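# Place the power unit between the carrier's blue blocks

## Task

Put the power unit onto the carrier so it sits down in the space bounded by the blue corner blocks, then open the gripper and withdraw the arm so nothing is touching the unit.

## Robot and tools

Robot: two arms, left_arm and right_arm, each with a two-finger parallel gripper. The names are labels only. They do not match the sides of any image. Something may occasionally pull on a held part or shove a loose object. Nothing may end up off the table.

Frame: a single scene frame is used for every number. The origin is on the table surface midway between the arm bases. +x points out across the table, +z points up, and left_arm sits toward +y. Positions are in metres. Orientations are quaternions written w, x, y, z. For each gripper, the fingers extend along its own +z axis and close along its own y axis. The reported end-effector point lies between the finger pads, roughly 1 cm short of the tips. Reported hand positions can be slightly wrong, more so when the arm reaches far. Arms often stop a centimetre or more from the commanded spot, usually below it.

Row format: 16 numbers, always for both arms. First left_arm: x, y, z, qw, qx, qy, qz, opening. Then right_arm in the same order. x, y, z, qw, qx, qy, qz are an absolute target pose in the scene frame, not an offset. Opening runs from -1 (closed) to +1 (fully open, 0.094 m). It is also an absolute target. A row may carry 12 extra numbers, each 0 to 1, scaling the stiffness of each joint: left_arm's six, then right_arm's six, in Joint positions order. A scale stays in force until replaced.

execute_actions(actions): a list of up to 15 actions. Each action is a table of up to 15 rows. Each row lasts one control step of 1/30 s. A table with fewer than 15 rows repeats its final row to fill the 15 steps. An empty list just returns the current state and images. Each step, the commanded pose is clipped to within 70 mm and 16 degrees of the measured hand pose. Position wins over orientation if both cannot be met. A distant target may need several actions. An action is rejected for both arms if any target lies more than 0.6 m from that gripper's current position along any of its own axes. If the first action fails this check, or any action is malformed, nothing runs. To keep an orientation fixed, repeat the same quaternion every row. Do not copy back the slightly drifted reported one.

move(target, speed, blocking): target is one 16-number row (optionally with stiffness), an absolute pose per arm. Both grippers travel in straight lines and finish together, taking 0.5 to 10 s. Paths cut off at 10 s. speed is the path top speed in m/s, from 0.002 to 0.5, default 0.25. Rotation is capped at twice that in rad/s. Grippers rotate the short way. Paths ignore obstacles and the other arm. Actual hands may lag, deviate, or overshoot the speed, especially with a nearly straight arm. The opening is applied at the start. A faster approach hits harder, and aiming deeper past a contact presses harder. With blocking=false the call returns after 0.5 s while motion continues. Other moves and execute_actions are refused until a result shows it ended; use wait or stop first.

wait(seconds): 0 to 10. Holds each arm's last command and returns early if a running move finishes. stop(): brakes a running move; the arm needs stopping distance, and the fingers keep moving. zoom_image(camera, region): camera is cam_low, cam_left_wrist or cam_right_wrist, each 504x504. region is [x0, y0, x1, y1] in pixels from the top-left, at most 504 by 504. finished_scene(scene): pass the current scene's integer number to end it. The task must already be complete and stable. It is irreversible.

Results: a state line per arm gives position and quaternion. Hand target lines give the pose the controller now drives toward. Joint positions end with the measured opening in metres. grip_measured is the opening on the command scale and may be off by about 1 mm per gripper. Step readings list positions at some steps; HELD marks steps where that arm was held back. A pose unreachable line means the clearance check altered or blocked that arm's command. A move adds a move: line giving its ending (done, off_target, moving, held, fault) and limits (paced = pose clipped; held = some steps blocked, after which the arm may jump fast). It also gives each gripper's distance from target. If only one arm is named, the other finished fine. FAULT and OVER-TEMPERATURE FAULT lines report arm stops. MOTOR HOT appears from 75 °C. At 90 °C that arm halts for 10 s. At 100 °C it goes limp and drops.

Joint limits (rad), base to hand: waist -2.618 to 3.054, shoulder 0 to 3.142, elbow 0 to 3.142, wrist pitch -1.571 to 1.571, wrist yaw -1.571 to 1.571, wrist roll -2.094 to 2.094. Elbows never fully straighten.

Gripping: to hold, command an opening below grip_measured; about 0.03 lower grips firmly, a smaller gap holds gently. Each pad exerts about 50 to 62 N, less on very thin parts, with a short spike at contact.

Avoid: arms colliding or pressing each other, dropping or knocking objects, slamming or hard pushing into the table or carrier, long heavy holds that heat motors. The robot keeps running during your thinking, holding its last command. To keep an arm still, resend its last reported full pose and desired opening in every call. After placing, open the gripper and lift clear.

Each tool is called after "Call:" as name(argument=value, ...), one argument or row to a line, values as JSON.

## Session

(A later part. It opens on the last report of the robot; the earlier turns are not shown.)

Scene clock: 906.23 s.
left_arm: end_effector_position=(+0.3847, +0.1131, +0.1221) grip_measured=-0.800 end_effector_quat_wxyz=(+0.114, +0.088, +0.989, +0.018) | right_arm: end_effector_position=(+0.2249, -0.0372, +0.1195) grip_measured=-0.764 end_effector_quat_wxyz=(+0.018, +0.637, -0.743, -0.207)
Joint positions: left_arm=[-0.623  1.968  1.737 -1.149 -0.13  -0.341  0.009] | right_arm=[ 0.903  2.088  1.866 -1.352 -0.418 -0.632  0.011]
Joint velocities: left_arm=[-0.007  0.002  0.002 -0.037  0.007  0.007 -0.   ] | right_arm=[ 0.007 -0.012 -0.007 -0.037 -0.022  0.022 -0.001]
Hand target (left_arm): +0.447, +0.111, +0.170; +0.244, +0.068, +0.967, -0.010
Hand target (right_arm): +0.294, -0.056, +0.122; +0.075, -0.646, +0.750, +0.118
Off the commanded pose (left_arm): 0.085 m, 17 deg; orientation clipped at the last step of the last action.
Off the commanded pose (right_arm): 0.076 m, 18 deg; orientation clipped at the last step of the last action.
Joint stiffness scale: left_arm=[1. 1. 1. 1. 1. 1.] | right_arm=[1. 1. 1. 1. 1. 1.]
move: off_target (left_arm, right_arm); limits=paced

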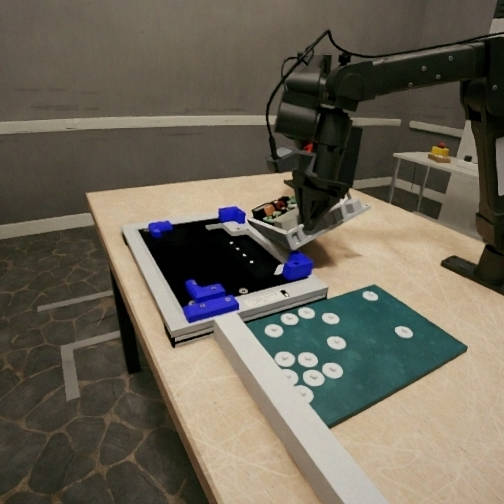

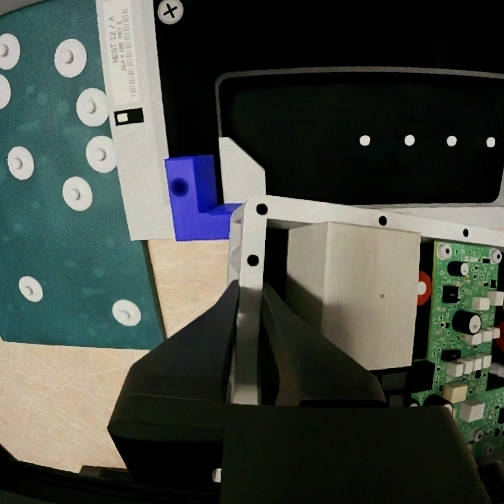

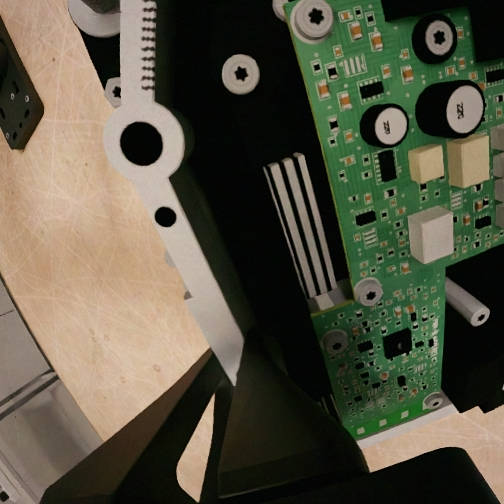

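Call:
move(
  target=[0.385,0.106,0.17,0.2,0.08,0.976,-0.02,-1,0.225,-0.045,0.11,0.15,-0.645,0.75,0.0,-1],
  speed=0.03,
)

Scene clock: 931.07 s.
left_arm: end_effector_position=(+0.3713, +0.1053, +0.1322) grip_measured=-0.800 end_effector_quat_wxyz=(+0.142, +0.085, +0.986, -0.004) | right_arm: end_effector_position=(+0.2129, -0.0380, +0.0824) grip_measured=-0.763 end_effector_quat_wxyz=(-0.104, +0.637, -0.762, -0.046)
Joint positions: left_arm=[-0.653  1.871  1.632 -1.074 -0.123 -0.373  0.009] | right_arm=[ 1.091  1.869  1.443 -0.919 -0.031 -0.416  0.011]
Joint velocities: left_arm=[-0.022 -0.002 -0.012 -0.007 -0.037 -0.037  0.001] | right_arm=[ 0.012 -0.012 -0.002 -0.022 -0.066  0.007 -0.   ]
Hand target (left_arm): +0.383, +0.107, +0.170; +0.200, +0.080, +0.976, -0.019
Hand target (right_arm): +0.224, -0.045, +0.109; +0.146, -0.645, +0.750, +0.002
Off the commanded pose (left_arm): 0.040 m, 7 deg.
Off the commanded pose (right_arm): 0.031 m, 8 deg.
Joint stiffness scale: left_arm=[1. 1. 1. 1. 1. 1.] | right_arm=[1. 1. 1. 1. 1. 1.]
move: off_target (left_arm, right_arm)

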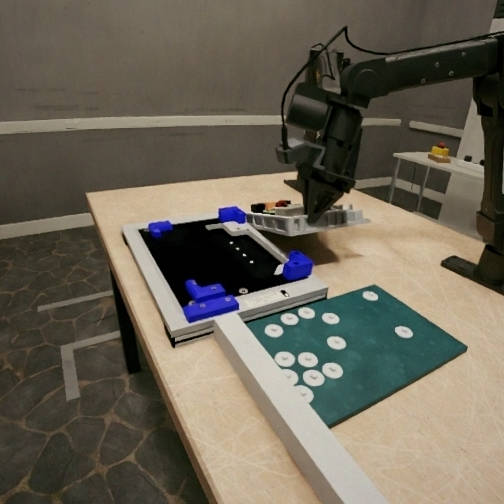

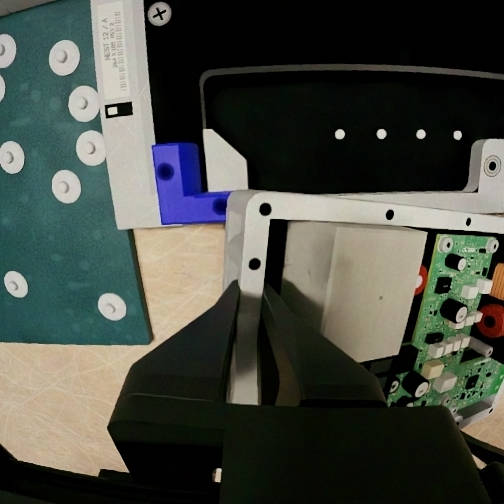

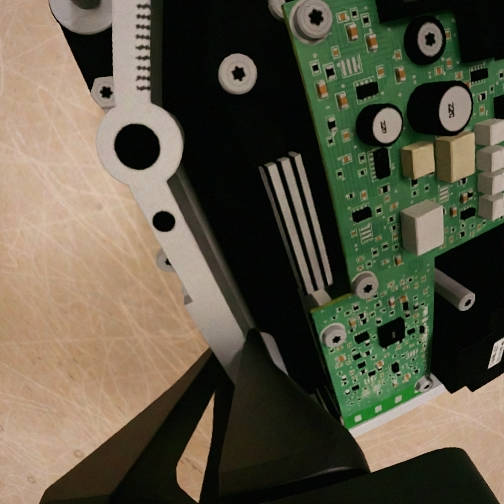

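Level now, and the wrist is relieved. Advance, keeping this orientation.

Call:
move(
  target=[0.46,0.10,0.175,0.24,0.07,0.968,-0.017,-1,0.30,-0.052,0.125,0.16,-0.65,0.742,0.01,-1],
  speed=0.03,
)

Scene clock: 938.30 s.
left_arm: end_effector_position=(+0.3895, +0.1003, +0.1344) grip_measured=-0.800 end_effector_quat_wxyz=(+0.055, +0.089, +0.995, +0.001) | right_arm: end_effector_position=(+0.2241, -0.0416, +0.1140) grip_measured=-0.762 end_effector_quat_wxyz=(-0.026, +0.637, -0.759, -0.135)
Joint positions: left_arm=[-0.61   2.122  2.033 -1.383 -0.048 -0.336  0.009] | right_arm=[ 0.963  1.987  1.728 -1.218 -0.26  -0.538  0.011]
Joint velocities: left_arm=[-0.002  0.051  0.1   -0.037  0.037  0.007 -0.   ] | right_arm=[-0.012  0.037  0.051 -0.051 -0.037 -0.081  0.   ]
Hand target (left_arm): +0.448, +0.108, +0.183; +0.190, +0.070, +0.979, -0.008
Hand target (right_arm): +0.293, -0.058, +0.132; +0.119, -0.643, +0.756, +0.042
Off the commanded pose (left_arm): 0.081 m, 22 deg; orientation clipped at the last step of the last action.
Off the commanded pose (right_arm): 0.077 m, 21 deg; orientation clipped at the last step of the last action.
Joint stiffness scale: left_arm=[1. 1. 1. 1. 1. 1.] | right_arm=[1. 1. 1. 1. 1. 1.]
move: off_target (left_arm, right_arm); limits=paced

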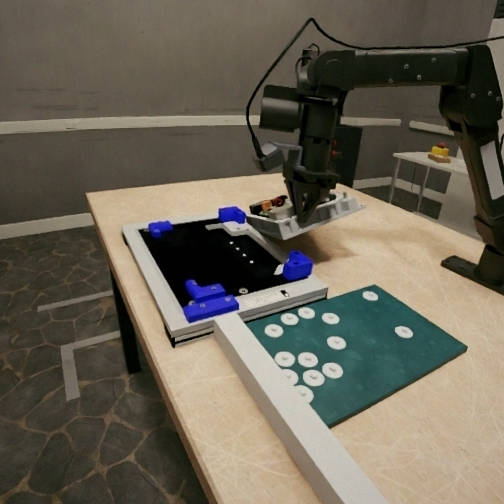

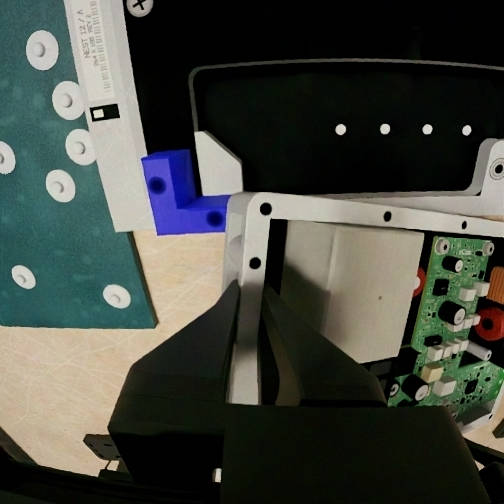

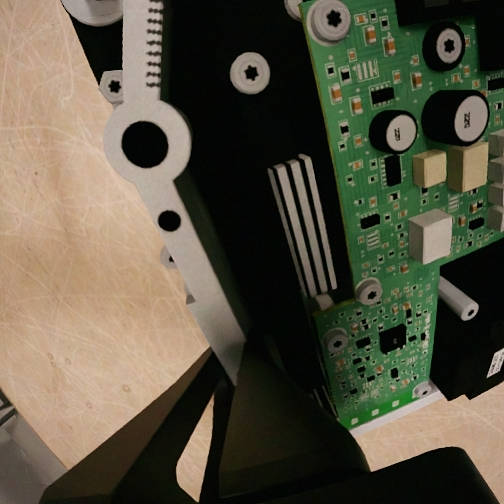

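Call:
move(
  target=[0.40,0.10,0.19,0.25,0.07,0.965,-0.018,-1,0.24,-0.048,0.14,0.22,-0.635,0.738,-0.04,-1],
  speed=0.03,
)

Call:
move(
  target=[0.44,0.10,0.19,0.27,0.07,0.96,-0.018,-1,0.28,-0.05,0.14,0.22,-0.635,0.738,-0.04,-1],
  speed=0.02,
)

Scene clock: 960.77 s.
left_arm: end_effector_position=(+0.3749, +0.0934, +0.1525) grip_measured=-0.800 end_effector_quat_wxyz=(+0.170, +0.085, +0.982, -0.018) | right_arm: end_effector_position=(+0.2185, -0.0503, +0.0967) grip_measured=-0.759 end_effector_quat_wxyz=(-0.138, +0.638, -0.758, -0.004)
Joint positions: left_arm=[-0.675  1.85   1.668 -1.069 -0.129 -0.389  0.009] | right_arm=[ 1.108  1.797  1.398 -0.903  0.071 -0.418  0.011]
Joint velocities: left_arm=[-0.012 -0.007  0.017 -0.037  0.037 -0.066 -0.   ] | right_arm=[ 0.002 -0.002  0.002  0.037  0.022 -0.007 -0.   ]
Hand target (left_arm): +0.397, +0.102, +0.191; +0.247, +0.069, +0.966, -0.018
Hand target (right_arm): +0.238, -0.050, +0.139; +0.215, -0.635, +0.742, -0.038
Off the commanded pose (left_arm): 0.046 m, 10 deg.
Off the commanded pose (right_arm): 0.048 m, 11 deg.
Joint stiffness scale: left_arm=[1. 1. 1. 1. 1. 1.] | right_arm=[1. 1. 1. 1. 1. 1.]
move: off_target (left_arm, right_arm)

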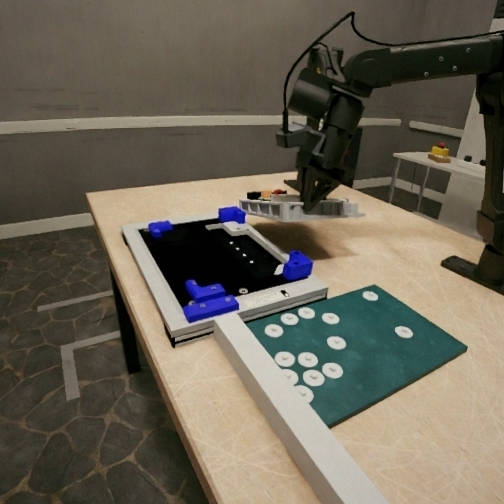

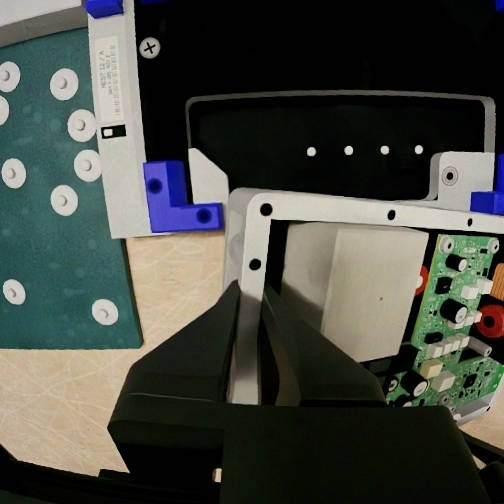

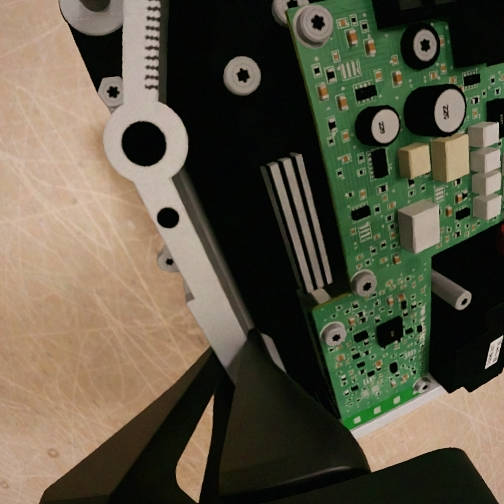

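Scene clock: 966.17 s.
left_arm: end_effector_position=(+0.3846, +0.0924, +0.1475) grip_measured=-0.800 end_effector_quat_wxyz=(+0.164, +0.094, +0.982, -0.020) | right_arm: end_effector_position=(+0.2231, -0.0470, +0.0963) grip_measured=-0.758 end_effector_quat_wxyz=(-0.119, +0.640, -0.759, -0.033)
Joint positions: left_arm=[-0.657  1.891  1.705 -1.071 -0.111 -0.356  0.009] | right_arm=[ 1.069  1.835  1.451 -0.939 -0.005 -0.448  0.011]
Joint velocities: left_arm=[ 0.007  0.012  0.002 -0.007  0.022 -0.037  0.   ] | right_arm=[-0.022  0.017 -0.007 -0.081  0.022 -0.095 -0.001]
Hand target (left_arm): +0.431, +0.105, +0.195; +0.268, +0.067, +0.961, -0.015
Hand target (right_arm): +0.274, -0.054, +0.143; +0.214, -0.631, +0.745, -0.040
Off the commanded pose (left_arm): 0.070 m, 13 deg.
Off the commanded pose (right_arm): 0.072 m, 15 deg.
Joint stiffness scale: left_arm=[1. 1. 1. 1. 1. 1.] | right_arm=[1. 1. 1. 1. 1. 1.]
move: off_target (left_arm, right_arm)

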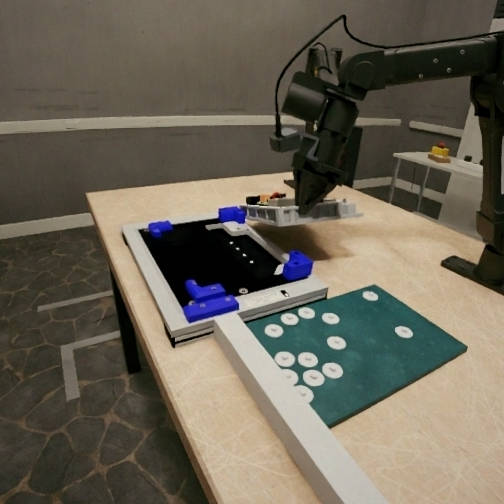

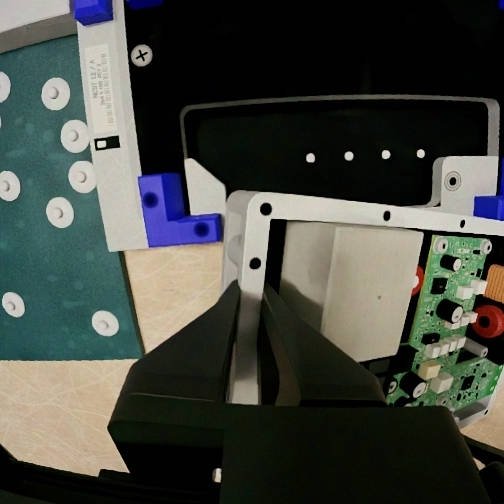

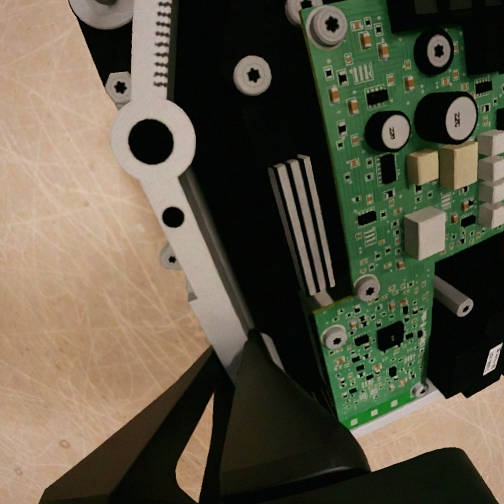

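Call:
move(
  target=[0.56,0.095,0.19,0.33,0.065,0.941,-0.022,-1,0.40,-0.055,0.15,0.24,-0.632,0.735,-0.04,-1],
  speed=0.02,
)

Scene clock: 982.70 s.
left_arm: end_effector_position=(+0.4875, +0.0912, +0.1405) grip_measured=-0.794 end_effector_quat_wxyz=(+0.118, +0.219, +0.968, -0.035) | right_arm: end_effector_position=(+0.2883, +0.0064, +0.1530) grip_measured=-0.735 end_effector_quat_wxyz=(+0.002, -0.526, +0.812, +0.253)
Joint positions: left_arm=[-0.508  2.561  2.809 -1.572  0.023  0.026  0.01 ] | right_arm=[ 0.845  2.397  2.483 -1.567 -0.503 -0.4    0.012]
Joint velocities: left_arm=[-0.002  0.002 -0.017  0.051  0.051  0.051  0.   ] | right_arm=[ 0.007  0.017  0.022 -0.022 -0.007 -0.007 -0.   ]
Hand target (left_arm): +0.542, +0.106, +0.198; +0.257, +0.138, +0.956, -0.040
Hand target (right_arm): +0.359, -0.040, +0.154; +0.084, -0.562, +0.808, +0.155
Off the commanded pose (left_arm): 0.088 m, 30 deg; orientation clipped at the last step of the last action.
Off the commanded pose (right_arm): 0.128 m, 46 deg; position and orientation clipped at the last step of the last action.
Joint stiffness scale: left_arm=[1. 1. 1. 1. 1. 1.] | right_arm=[1. 1. 1. 1. 1. 1.]
elbow stopped short (left arm): the move would have taken joint 3 (elbow) straighter than the controller allows; a more bent joint 3 avoids this.
move: off_target (left_arm, right_arm); limits=paced

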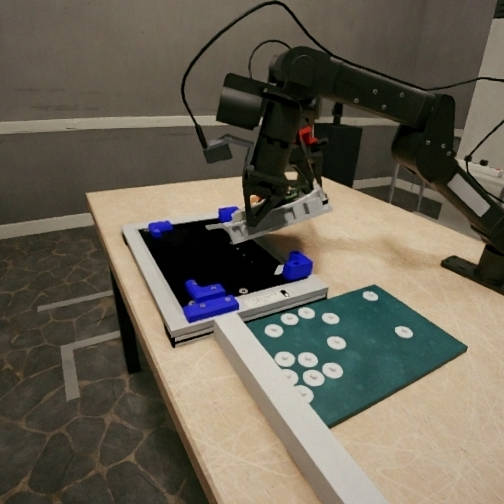

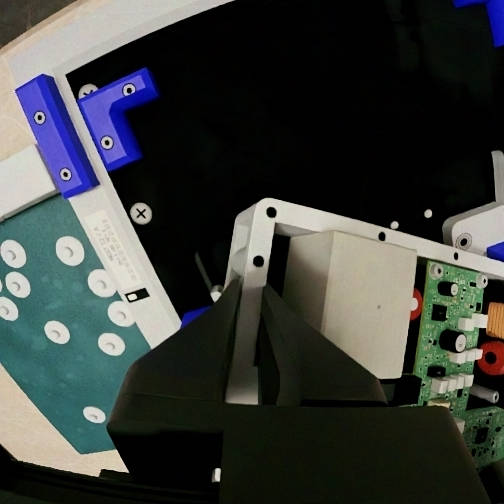

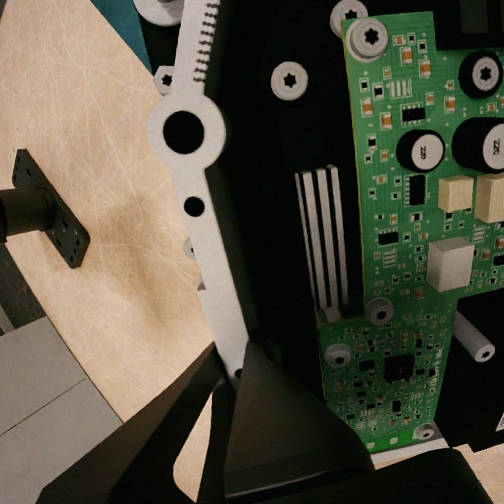

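Call:
move(
  target=[0.52,0.10,0.14,0.3,0.065,0.951,-0.02,-1,0.37,-0.06,0.105,0.22,-0.635,0.738,-0.03,-1],
  speed=0.02,
)

Scene clock: 997.37 s.
left_arm: end_effector_position=(+0.4578, +0.1014, +0.1183) grip_measured=-0.796 end_effector_quat_wxyz=(+0.103, +0.180, +0.978, -0.037) | right_arm: end_effector_position=(+0.2668, -0.0029, +0.1322) grip_measured=-0.751 end_effector_quat_wxyz=(+0.001, -0.550, +0.808, +0.211)
Joint positions: left_arm=[-0.513  2.273  2.195 -1.276  0.024 -0.058  0.01 ] | right_arm=[ 0.891  2.257  2.183 -1.415 -0.417 -0.404  0.012]
Joint velocities: left_arm=[-0.017 -0.002 -0.017 -0.007  0.007  0.066  0.   ] | right_arm=[ 0.002 -0.012 -0.007  0.007 -0.007 -0.037 -0.001]
Hand target (left_arm): +0.499, +0.098, +0.146; +0.205, +0.139, +0.968, -0.031
Hand target (right_arm): +0.326, -0.032, +0.132; +0.080, -0.585, +0.798, +0.121
Off the commanded pose (left_arm): 0.066 m, 27 deg.
Off the commanded pose (right_arm): 0.121 m, 40 deg.
Joint stiffness scale: left_arm=[1. 1. 1. 1. 1. 1.] | right_arm=[1. 1. 1. 1. 1. 1.]
move: off_target (left_arm, right_arm; path cut at 10 s); limits=paced

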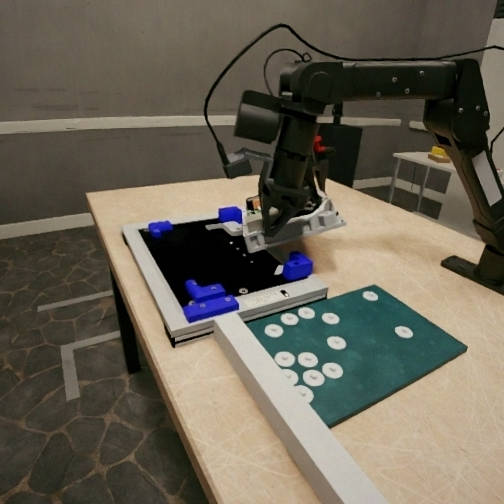

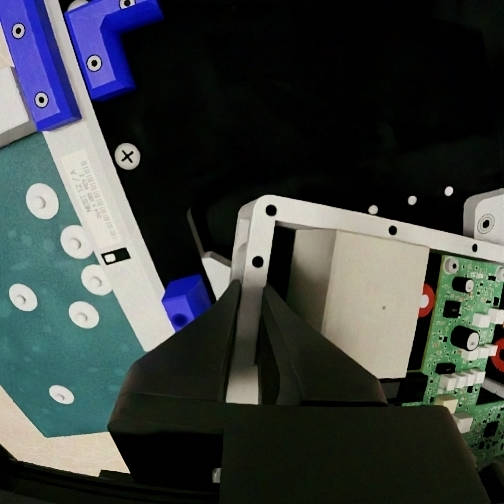

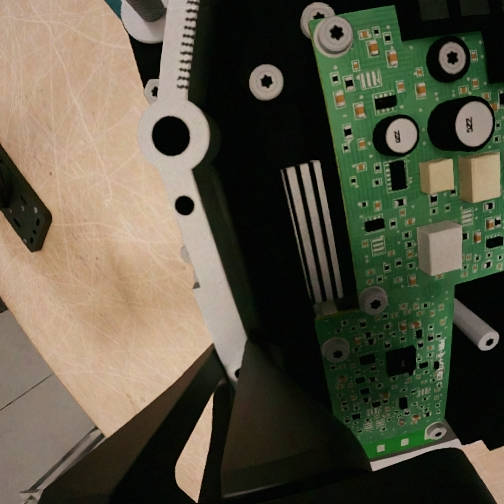

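Call:
move(
  target=[0.47,0.103,0.085,0.2,0.12,0.97,-0.03,-1,0.31,-0.03,0.08,0.12,-0.62,0.775,0.04,-1],
  speed=0.02,
)

Scene clock: 1020.53 s.
left_arm: end_effector_position=(+0.4384, +0.1072, +0.0961) grip_measured=-0.800 end_effector_quat_wxyz=(+0.130, +0.172, +0.976, -0.038) | right_arm: end_effector_position=(+0.2498, -0.0031, +0.0953) grip_measured=-0.746 end_effector_quat_wxyz=(+0.033, -0.575, +0.804, +0.149)
Joint positions: left_arm=[-0.525  2.104  1.821 -1.016  0.006 -0.084  0.009] | right_arm=[ 0.971  2.142  1.878 -1.169 -0.276 -0.369  0.012]
Joint velocities: left_arm=[-0.007 -0.007 -0.007  0.007 -0.022 -0.007 -0.001] | right_arm=[-0.007 -0.022 -0.012 -0.037 -0.037  0.022 -0.   ]
Hand target (left_arm): +0.467, +0.104, +0.091; +0.184, +0.128, +0.974, -0.033
Hand target (right_arm): +0.301, -0.030, +0.089; +0.089, -0.610, +0.785, +0.057
Off the commanded pose (left_arm): 0.034 m, 10 deg.
Off the commanded pose (right_arm): 0.068 m, 17 deg.
Joint stiffness scale: left_arm=[1. 1. 1. 1. 1. 1.] | right_arm=[1. 1. 1. 1. 1. 1.]
move: off_target (left_arm, right_arm; path cut at 10 s)

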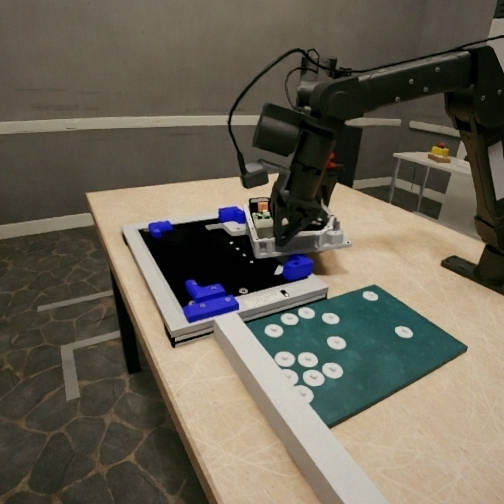

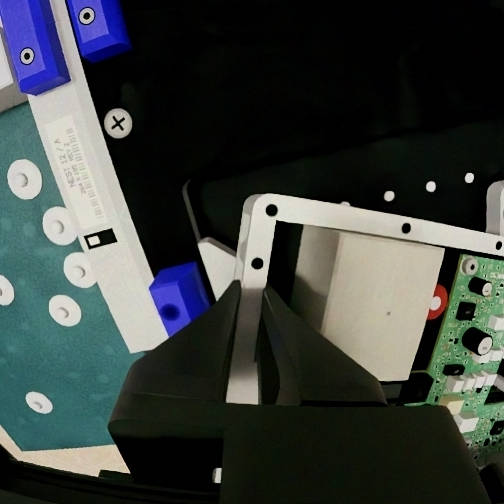

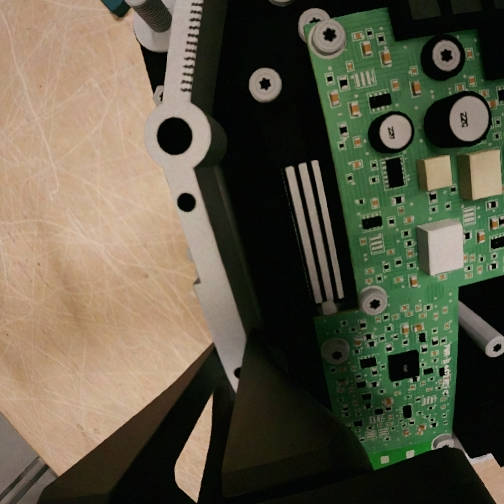

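Call:
move(
  target=[0.50,0.10,0.10,0.25,0.07,0.965,-0.02,-1,0.33,-0.045,0.09,0.1,-0.645,0.757,0.03,-1],
  speed=0.02,
)

Scene clock: 1033.03 s.
left_arm: end_effector_position=(+0.4349, +0.1083, +0.0960) grip_measured=-0.796 end_effector_quat_wxyz=(+0.127, +0.145, +0.981, -0.025) | right_arm: end_effector_position=(+0.2494, -0.0086, +0.1033) grip_measured=-0.736 end_effector_quat_wxyz=(+0.022, -0.600, +0.784, +0.160)
Joint positions: left_arm=[-0.539  2.101  1.821 -1.031 -0.026 -0.148  0.01 ] | right_arm=[ 0.951  2.154  1.926 -1.239 -0.308 -0.457  0.012]
Joint velocities: left_arm=[-0.017 -0.007 -0.007 -0.051  0.066 -0.022 -0.001] | right_arm=[-0.017  0.027  0.032 -0.007 -0.066  0.007  0.   ]
Hand target (left_arm): +0.491, +0.105, +0.108; +0.232, +0.074, +0.969, -0.026
Hand target (right_arm): +0.321, -0.050, +0.096; +0.075, -0.632, +0.769, +0.050
Off the commanded pose (left_arm): 0.066 m, 17 deg; orientation clipped at the last step of the last action.
Off the commanded pose (right_arm): 0.089 m, 18 deg; orientation clipped at the last step of the last action.
Joint stiffness scale: left_arm=[1. 1. 1. 1. 1. 1.] | right_arm=[1. 1. 1. 1. 1. 1.]
move: off_target (left_arm, right_arm); limits=paced

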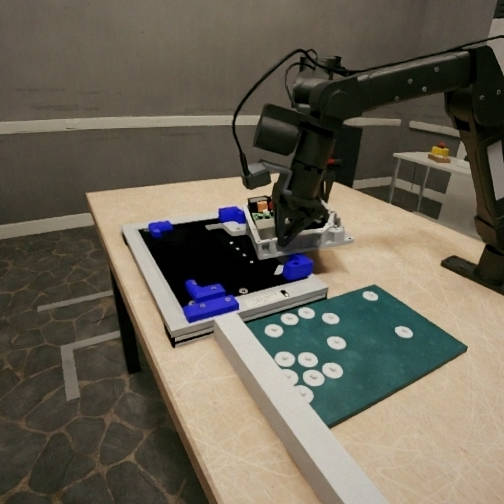

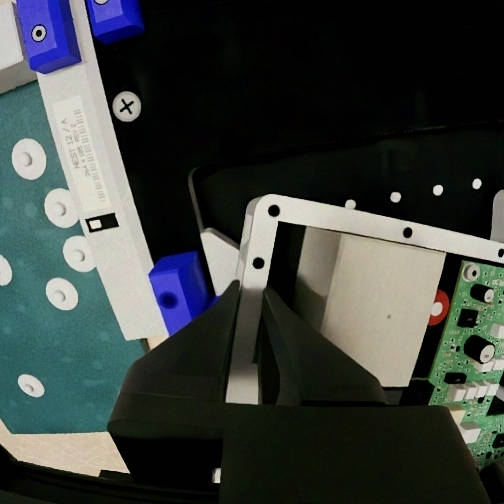

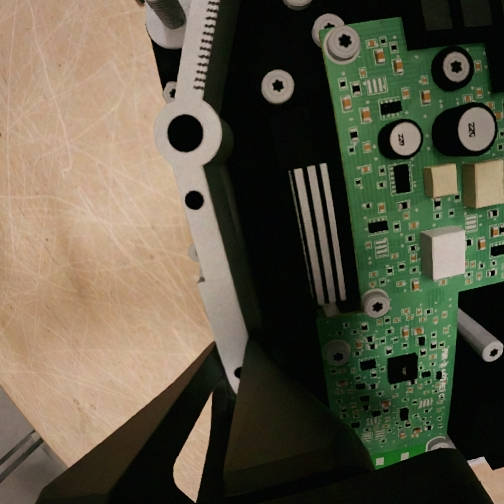

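Call:
move(
  target=[0.43,0.10,0.17,0.22,0.08,0.972,-0.02,-1,0.255,-0.04,0.13,0.31,-0.615,0.712,0.125,-1],
  speed=0.03,
)

Call:
move(
  target=[0.50,0.095,0.18,0.28,0.065,0.957,-0.02,-1,0.34,-0.06,0.135,0.33,-0.615,0.705,0.125,-1],
  speed=0.02,
)

Scene clock: 1064.60 s.
left_arm: end_effector_position=(+0.3935, +0.0959, +0.1316) grip_measured=-0.799 end_effector_quat_wxyz=(+0.125, +0.106, +0.986, -0.013) | right_arm: end_effector_position=(+0.2256, -0.0406, +0.0973) grip_measured=-0.757 end_effector_quat_wxyz=(-0.230, +0.614, -0.737, -0.165)
Joint positions: left_arm=[-0.627  1.988  1.797 -1.141 -0.08  -0.311  0.009] | right_arm=[ 0.967  1.651  1.113 -0.511 -0.247 -0.472  0.011]
Joint velocities: left_arm=[-0.012 -0.007 -0.002 -0.037 -0.037 -0.066  0.001] | right_arm=[-0.017 -0.017  0.012 -0.022  0.022 -0.022  0.   ]
Hand target (left_arm): +0.425, +0.102, +0.172; +0.216, +0.079, +0.973, -0.020
Hand target (right_arm): +0.252, -0.042, +0.130; +0.304, -0.617, +0.715, +0.124
Off the commanded pose (left_arm): 0.053 m, 11 deg.
Off the commanded pose (right_arm): 0.044 m, 11 deg.
Joint stiffness scale: left_arm=[1. 1. 1. 1. 1. 1.] | right_arm=[1. 1. 1. 1. 1. 1.]
move: off_target (left_arm, right_arm; path cut at 10 s)

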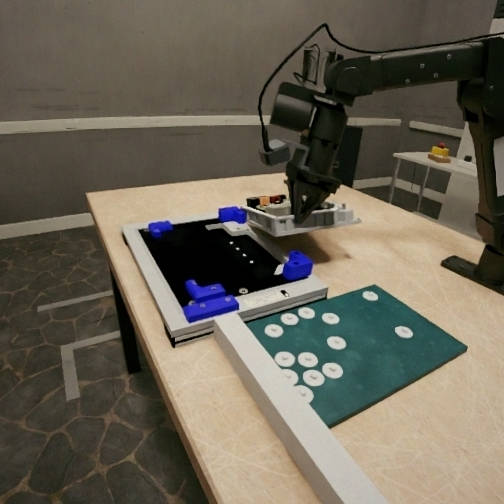

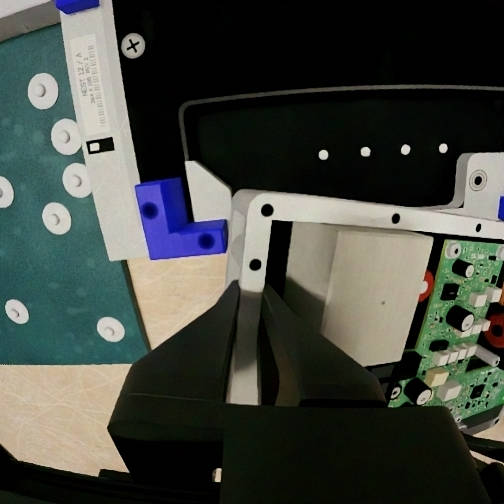

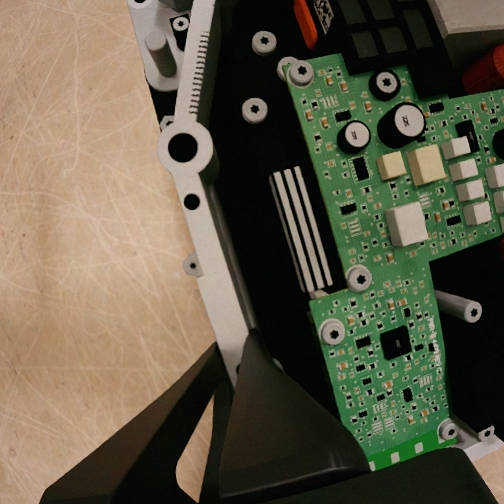

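Scene clock: 1073.70 s.
left_arm: end_effector_position=(+0.4341, +0.0855, +0.1388) grip_measured=-0.799 end_effector_quat_wxyz=(+0.053, +0.126, +0.990, -0.021) | right_arm: end_effector_position=(+0.2595, -0.0451, +0.1586) grip_measured=-0.740 end_effector_quat_wxyz=(+0.072, -0.553, +0.747, +0.363)
Joint positions: left_arm=[-0.572  2.396  2.512 -1.573  0.003 -0.226  0.009] | right_arm=[ 0.713  1.977  1.722 -1.173 -0.747 -0.623  0.012]
Joint velocities: left_arm=[ 0.002 -0.002  0.022 -0.051 -0.037 -0.037  0.   ] | right_arm=[-0.002  0.037  0.061 -0.139 -0.081 -0.051 -0.   ]
Hand target (left_arm): +0.488, +0.103, +0.187; +0.184, +0.087, +0.979, -0.019
Hand target (right_arm): +0.333, -0.069, +0.143; +0.163, -0.583, +0.748, +0.273
Off the commanded pose (left_arm): 0.078 m, 27 deg; orientation clipped at the last step of the last action.
Off the commanded pose (right_arm): 0.085 m, 41 deg; orientation clipped at the last step of the last action.
Joint stiffness scale: left_arm=[1. 1. 1. 1. 1. 1.] | right_arm=[1. 1. 1. 1. 1. 1.]
move: off_target (left_arm, right_arm); limits=paced

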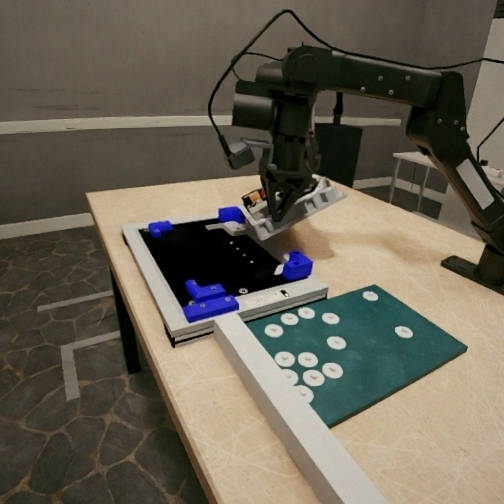

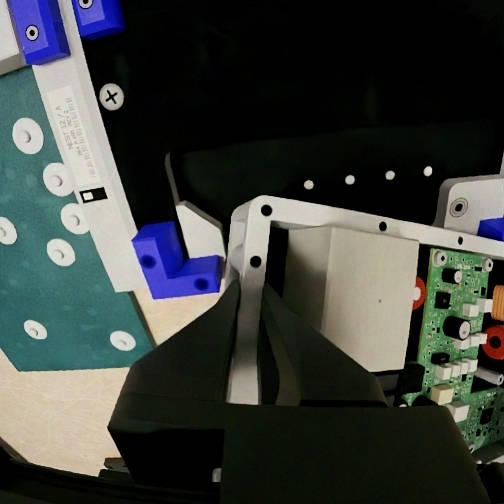

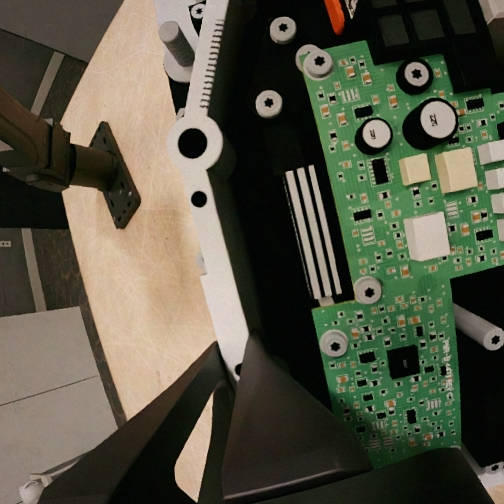

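Call:
move(
  target=[0.41,0.10,0.16,0.22,0.08,0.972,-0.02,-1,0.245,-0.045,0.085,0.24,-0.632,0.735,-0.04,-1],
  speed=0.03,
)

Call:
move(
  target=[0.47,0.095,0.15,0.28,0.065,0.957,-0.02,-1,0.31,-0.055,0.085,0.24,-0.632,0.735,-0.04,-1],
  speed=0.015,
)

Scene clock: 1113.67 s.
left_arm: end_effector_position=(+0.3988, +0.0951, +0.1138) grip_measured=-0.800 end_effector_quat_wxyz=(+0.093, +0.113, +0.989, -0.012) | right_arm: end_effector_position=(+0.2271, -0.0399, +0.0967) grip_measured=-0.758 end_effector_quat_wxyz=(+0.137, -0.612, +0.766, +0.142)
Joint positions: left_arm=[-0.61   2.069  1.858 -1.18  -0.05  -0.285  0.009] | right_arm=[ 0.974  1.797  1.364 -0.81  -0.227 -0.455  0.011]
Joint velocities: left_arm=[ 0.002 -0.012 -0.002 -0.007 -0.022 -0.007 -0.001] | right_arm=[-0.002 -0.007  0.002 -0.007  0.066 -0.007 -0.   ]
Hand target (left_arm): +0.416, +0.096, +0.154; +0.163, +0.095, +0.982, -0.021
Hand target (right_arm): +0.249, -0.045, +0.109; +0.182, -0.620, +0.757, +0.098
Off the commanded pose (left_arm): 0.048 m, 15 deg.
Off the commanded pose (right_arm): 0.022 m, 24 deg.
Joint stiffness scale: left_arm=[1. 1. 1. 1. 1. 1.] | right_arm=[1. 1. 1. 1. 1. 1.]
move: off_target (left_arm, right_arm; path cut at 10 s)

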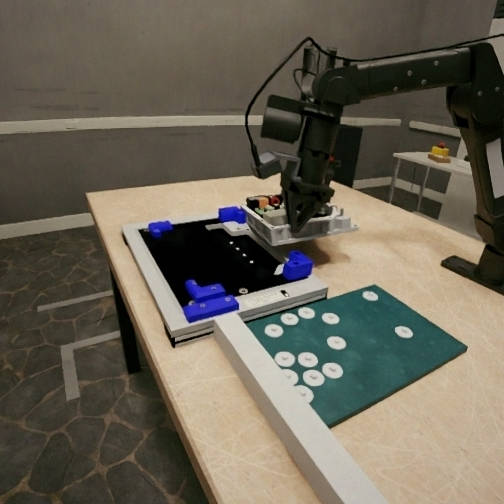

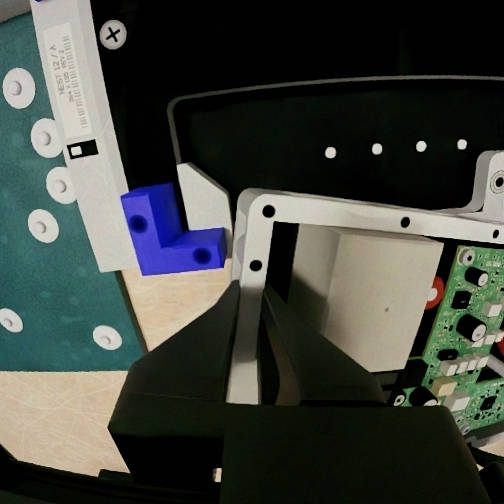

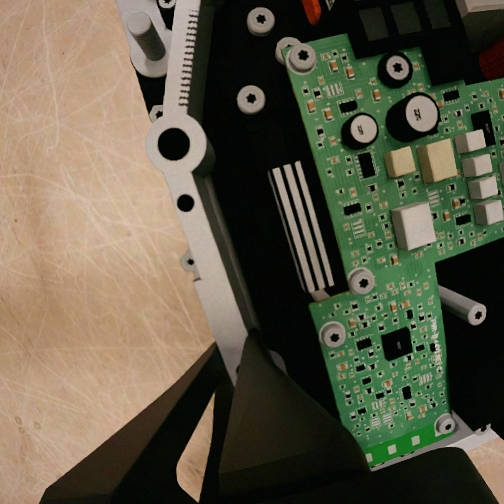

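Scene clock: 1123.87 s.
left_arm: end_effector_position=(+0.3976, +0.0972, +0.0961) grip_measured=-0.800 end_effector_quat_wxyz=(+0.100, +0.111, +0.989, -0.012) | right_arm: end_effector_position=(+0.2273, -0.0399, +0.0840) grip_measured=-0.763 end_effector_quat_wxyz=(-0.133, +0.626, -0.761, -0.110)
Joint positions: left_arm=[-0.61   2.047  1.753 -1.083 -0.057 -0.289  0.009] | right_arm=[ 1.002  1.824  1.361 -0.801 -0.163 -0.468  0.011]
Joint velocities: left_arm=[ 0.007 -0.007 -0.002 -0.051 -0.007  0.051 -0.   ] | right_arm=[-0.002  0.002 -0.007 -0.022  0.022  0.022 -0.   ]
Hand target (left_arm): +0.442, +0.099, +0.145; +0.220, +0.076, +0.972, -0.018
Hand target (right_arm): +0.281, -0.055, +0.093; +0.199, -0.627, +0.753, +0.017
Off the commanded pose (left_arm): 0.090 m, 22 deg.
Off the commanded pose (right_arm): 0.084 m, 21 deg.
Joint stiffness scale: left_arm=[1. 1. 1. 1. 1. 1.] | right_arm=[1. 1. 1. 1. 1. 1.]
move: off_target (left_arm, right_arm; path cut at 10 s)

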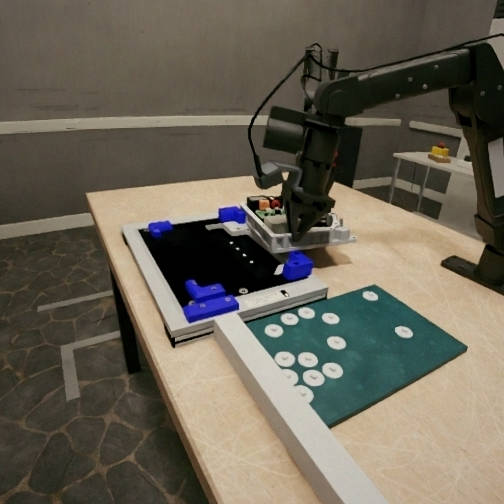

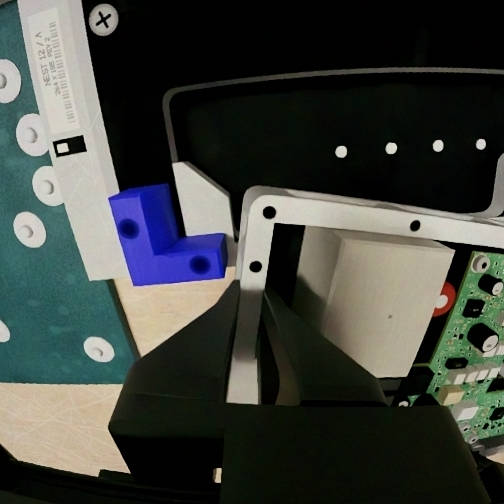

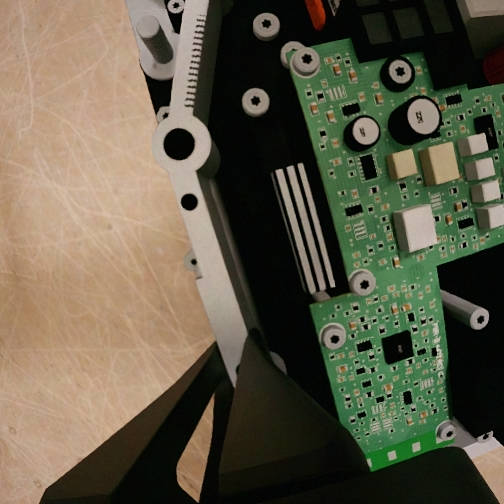

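Call:
execute_actions(
  actions=[
    [[0.40,0.10,0.14,0.2,0.08,0.976,-0.02,-1,0.235,-0.045,0.115,0.2,-0.63,0.75,0.02,-1]],
    [[0.40,0.10,0.165,0.22,0.075,0.972,-0.02,-1,0.24,-0.048,0.13,0.22,-0.635,0.738,-0.02,-1]],
    [[0.40,0.10,0.19,0.25,0.07,0.965,-0.018,-1,0.24,-0.048,0.145,0.22,-0.635,0.738,-0.04,-1]],
    [[0.40,0.10,0.19,0.25,0.07,0.965,-0.018,-1,0.24,-0.048,0.145,0.22,-0.635,0.738,-0.04,-1]],
    [[0.41,0.10,0.195,0.26,0.07,0.963,-0.018,-1,0.25,-0.05,0.145,0.22,-0.635,0.738,-0.04,-1]],
    [[0.42,0.10,0.195,0.27,0.07,0.96,-0.018,-1,0.26,-0.05,0.145,0.22,-0.635,0.738,-0.04,-1]],
    [[0.43,0.10,0.195,0.28,0.07,0.957,-0.018,-1,0.27,-0.052,0.145,0.22,-0.635,0.738,-0.04,-1]],
    [[0.44,0.10,0.195,0.29,0.07,0.954,-0.018,-1,0.28,-0.054,0.145,0.22,-0.635,0.738,-0.04,-1]],
  ],
)

Scene clock: 1143.17 s.
left_arm: end_effector_position=(+0.4035, +0.1009, +0.1517) grip_measured=-0.800 end_effector_quat_wxyz=(+0.204, +0.069, +0.976, -0.013) | right_arm: end_effector_position=(+0.2526, -0.0543, +0.1110) grip_measured=-0.763 end_effector_quat_wxyz=(-0.165, +0.646, -0.745, +0.007)
Joint positions: left_arm=[-0.638  1.877  1.676 -0.988 -0.16  -0.372  0.009] | right_arm=[ 1.036  1.808  1.453 -0.893  0.079 -0.523  0.011]
Joint velocities: left_arm=[-0.012  0.007 -0.007 -0.081 -0.037  0.066  0.001] | right_arm=[-0.002 -0.002  0.012  0.022 -0.051  0.037 -0.001]
Hand target (left_arm): +0.434, +0.104, +0.198; +0.289, +0.067, +0.955, -0.016
Hand target (right_arm): +0.278, -0.056, +0.145; +0.219, -0.635, +0.740, -0.040
Off the commanded pose (left_arm): 0.057 m, 10 deg.
Off the commanded pose (right_arm): 0.044 m, 8 deg.
Joint stiffness scale: left_arm=[1. 1. 1. 1. 1. 1.] | right_arm=[1. 1. 1. 1. 1. 1.]
MOTOR HOT: a motor of the left arm reached 75 °C. Now the hottest motor of the left arm, joint 2 (shoulder), reports 74 °C. The controller's stop level is 90 °C. To cool a motor, set the load down, stop pushing, or move to a pose that needs little force.
Step readings (end_effector_position; steps 1 to 15: 1st action; 16 to 30: 2nd action; 31 to 45: 3rd action; 46 to 60: 4th action; 61 to 75: 5th action; 76 to 90: 6th action; 91 to 105: 7th action; 106 to 120: 8th action):
0: left_arm (+0.3976, +0.0972, +0.0961) | right_arm (+0.2273, -0.0399, +0.0840)
1: left_arm (+0.3954, +0.0973, +0.0958) | right_arm (+0.2249, -0.0392, +0.0847)
2: left_arm (+0.3906, +0.0987, +0.0953) | right_arm (+0.2235, -0.0417, +0.0845)
4: left_arm (+0.3785, +0.1018, +0.0982) | right_arm (+0.2175, -0.0451, +0.0831)
8: left_arm (+0.3714, +0.1033, +0.1048) | right_arm (+0.2113, -0.0434, +0.0815)
15: left_arm (+0.3760, +0.1022, +0.1054) | right_arm (+0.2168, -0.0457, +0.0817)
16: left_arm (+0.3762, +0.1020, +0.1066) | right_arm (+0.2175, -0.0461, +0.0824)
17: left_arm (+0.3758, +0.1021, +0.1079) | right_arm (+0.2181, -0.0471, +0.0831)
19: left_arm (+0.3755, +0.1019, +0.1129) | right_arm (+0.2183, -0.0475, +0.0858)
23: left_arm (+0.3755, +0.1021, +0.1207) | right_arm (+0.2186, -0.0475, +0.0915)
30: left_arm (+0.3750, +0.1020, +0.1209) | right_arm (+0.2185, -0.0480, +0.0916)
31: left_arm (+0.3748, +0.1018, +0.1222) | right_arm (+0.2184, -0.0480, +0.0929)
32: left_arm (+0.3740, +0.1020, +0.1237) | right_arm (+0.2181, -0.0484, +0.0946)
34: left_arm (+0.3725, +0.1024, +0.1297) | right_arm (+0.2171, -0.0485, +0.0984)
38: left_arm (+0.3741, +0.1038, +0.1411) | right_arm (+0.2199, -0.0472, +0.1045)
45: left_arm (+0.3750, +0.1043, +0.1426) | right_arm (+0.2215, -0.0478, +0.1055)
46: left_arm (+0.3750, +0.1043, +0.1426) | right_arm (+0.2215, -0.0478, +0.1055)
47: left_arm (+0.3750, +0.1043, +0.1426) | right_arm (+0.2215, -0.0478, +0.1055)
49: left_arm (+0.3750, +0.1043, +0.1426) | right_arm (+0.2215, -0.0478, +0.1055)
53: left_arm (+0.3750, +0.1043, +0.1426) | right_arm (+0.2215, -0.0478, +0.1055)
60: left_arm (+0.3750, +0.1043, +0.1426) | right_arm (+0.2215, -0.0478, +0.1055)
61: left_arm (+0.3752, +0.1041, +0.1436) | right_arm (+0.2216, -0.0476, +0.1060)
62: left_arm (+0.3755, +0.1039, +0.1448) | right_arm (+0.2217, -0.0474, +0.1065)
64: left_arm (+0.3765, +0.1039, +0.1479) | right_arm (+0.2228, -0.0471, +0.1080)
68: left_arm (+0.3791, +0.1037, +0.1517) | right_arm (+0.2259, -0.0474, +0.1101)
75: left_arm (+0.3793, +0.1038, +0.1521) | right_arm (+0.2262, -0.0477, +0.1102)
76: left_arm (+0.3794, +0.1038, +0.1521) | right_arm (+0.2269, -0.0477, +0.1108)
77: left_arm (+0.3797, +0.1040, +0.1522) | right_arm (+0.2274, -0.0480, +0.1113)
79: left_arm (+0.3813, +0.1044, +0.1530) | right_arm (+0.2296, -0.0486, +0.1124)
83: left_arm (+0.3853, +0.1034, +0.1552) | right_arm (+0.2335, -0.0494, +0.1142)
90: left_arm (+0.3862, +0.1030, +0.1541) | right_arm (+0.2340, -0.0498, +0.1133)
91: left_arm (+0.3864, +0.1031, +0.1536) | right_arm (+0.2346, -0.0500, +0.1131)
92: left_arm (+0.3871, +0.1030, +0.1532) | right_arm (+0.2353, -0.0500, +0.1132)
94: left_arm (+0.3895, +0.1034, +0.1519) | right_arm (+0.2383, -0.0509, +0.1125)
98: left_arm (+0.3931, +0.1025, +0.1507) | right_arm (+0.2423, -0.0523, +0.1112)
105: left_arm (+0.3935, +0.1023, +0.1505) | right_arm (+0.2424, -0.0524, +0.1110)
106: left_arm (+0.3940, +0.1022, +0.1506) | right_arm (+0.2430, -0.0524, +0.1111)
107: left_arm (+0.3951, +0.1019, +0.1510) | right_arm (+0.2438, -0.0523, +0.1112)
109: left_arm (+0.3984, +0.1019, +0.1515) | right_arm (+0.2474, -0.0529, +0.1112)
113: left_arm (+0.4031, +0.1012, +0.1521) | right_arm (+0.2525, -0.0542, +0.1113)
120: end_effector_position above

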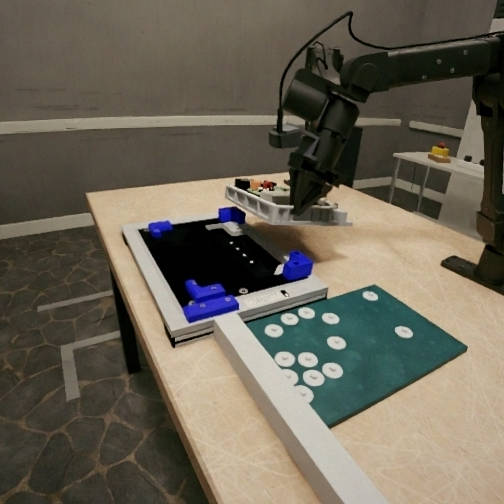

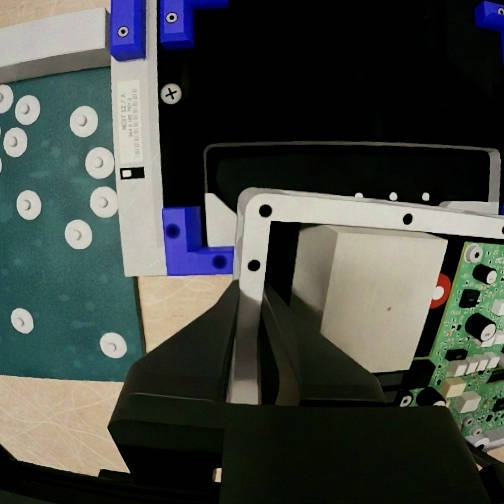

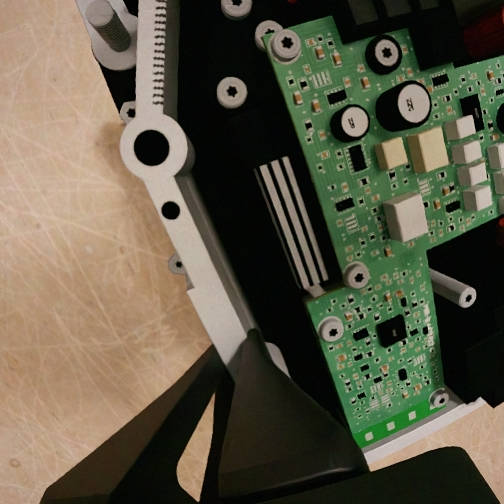

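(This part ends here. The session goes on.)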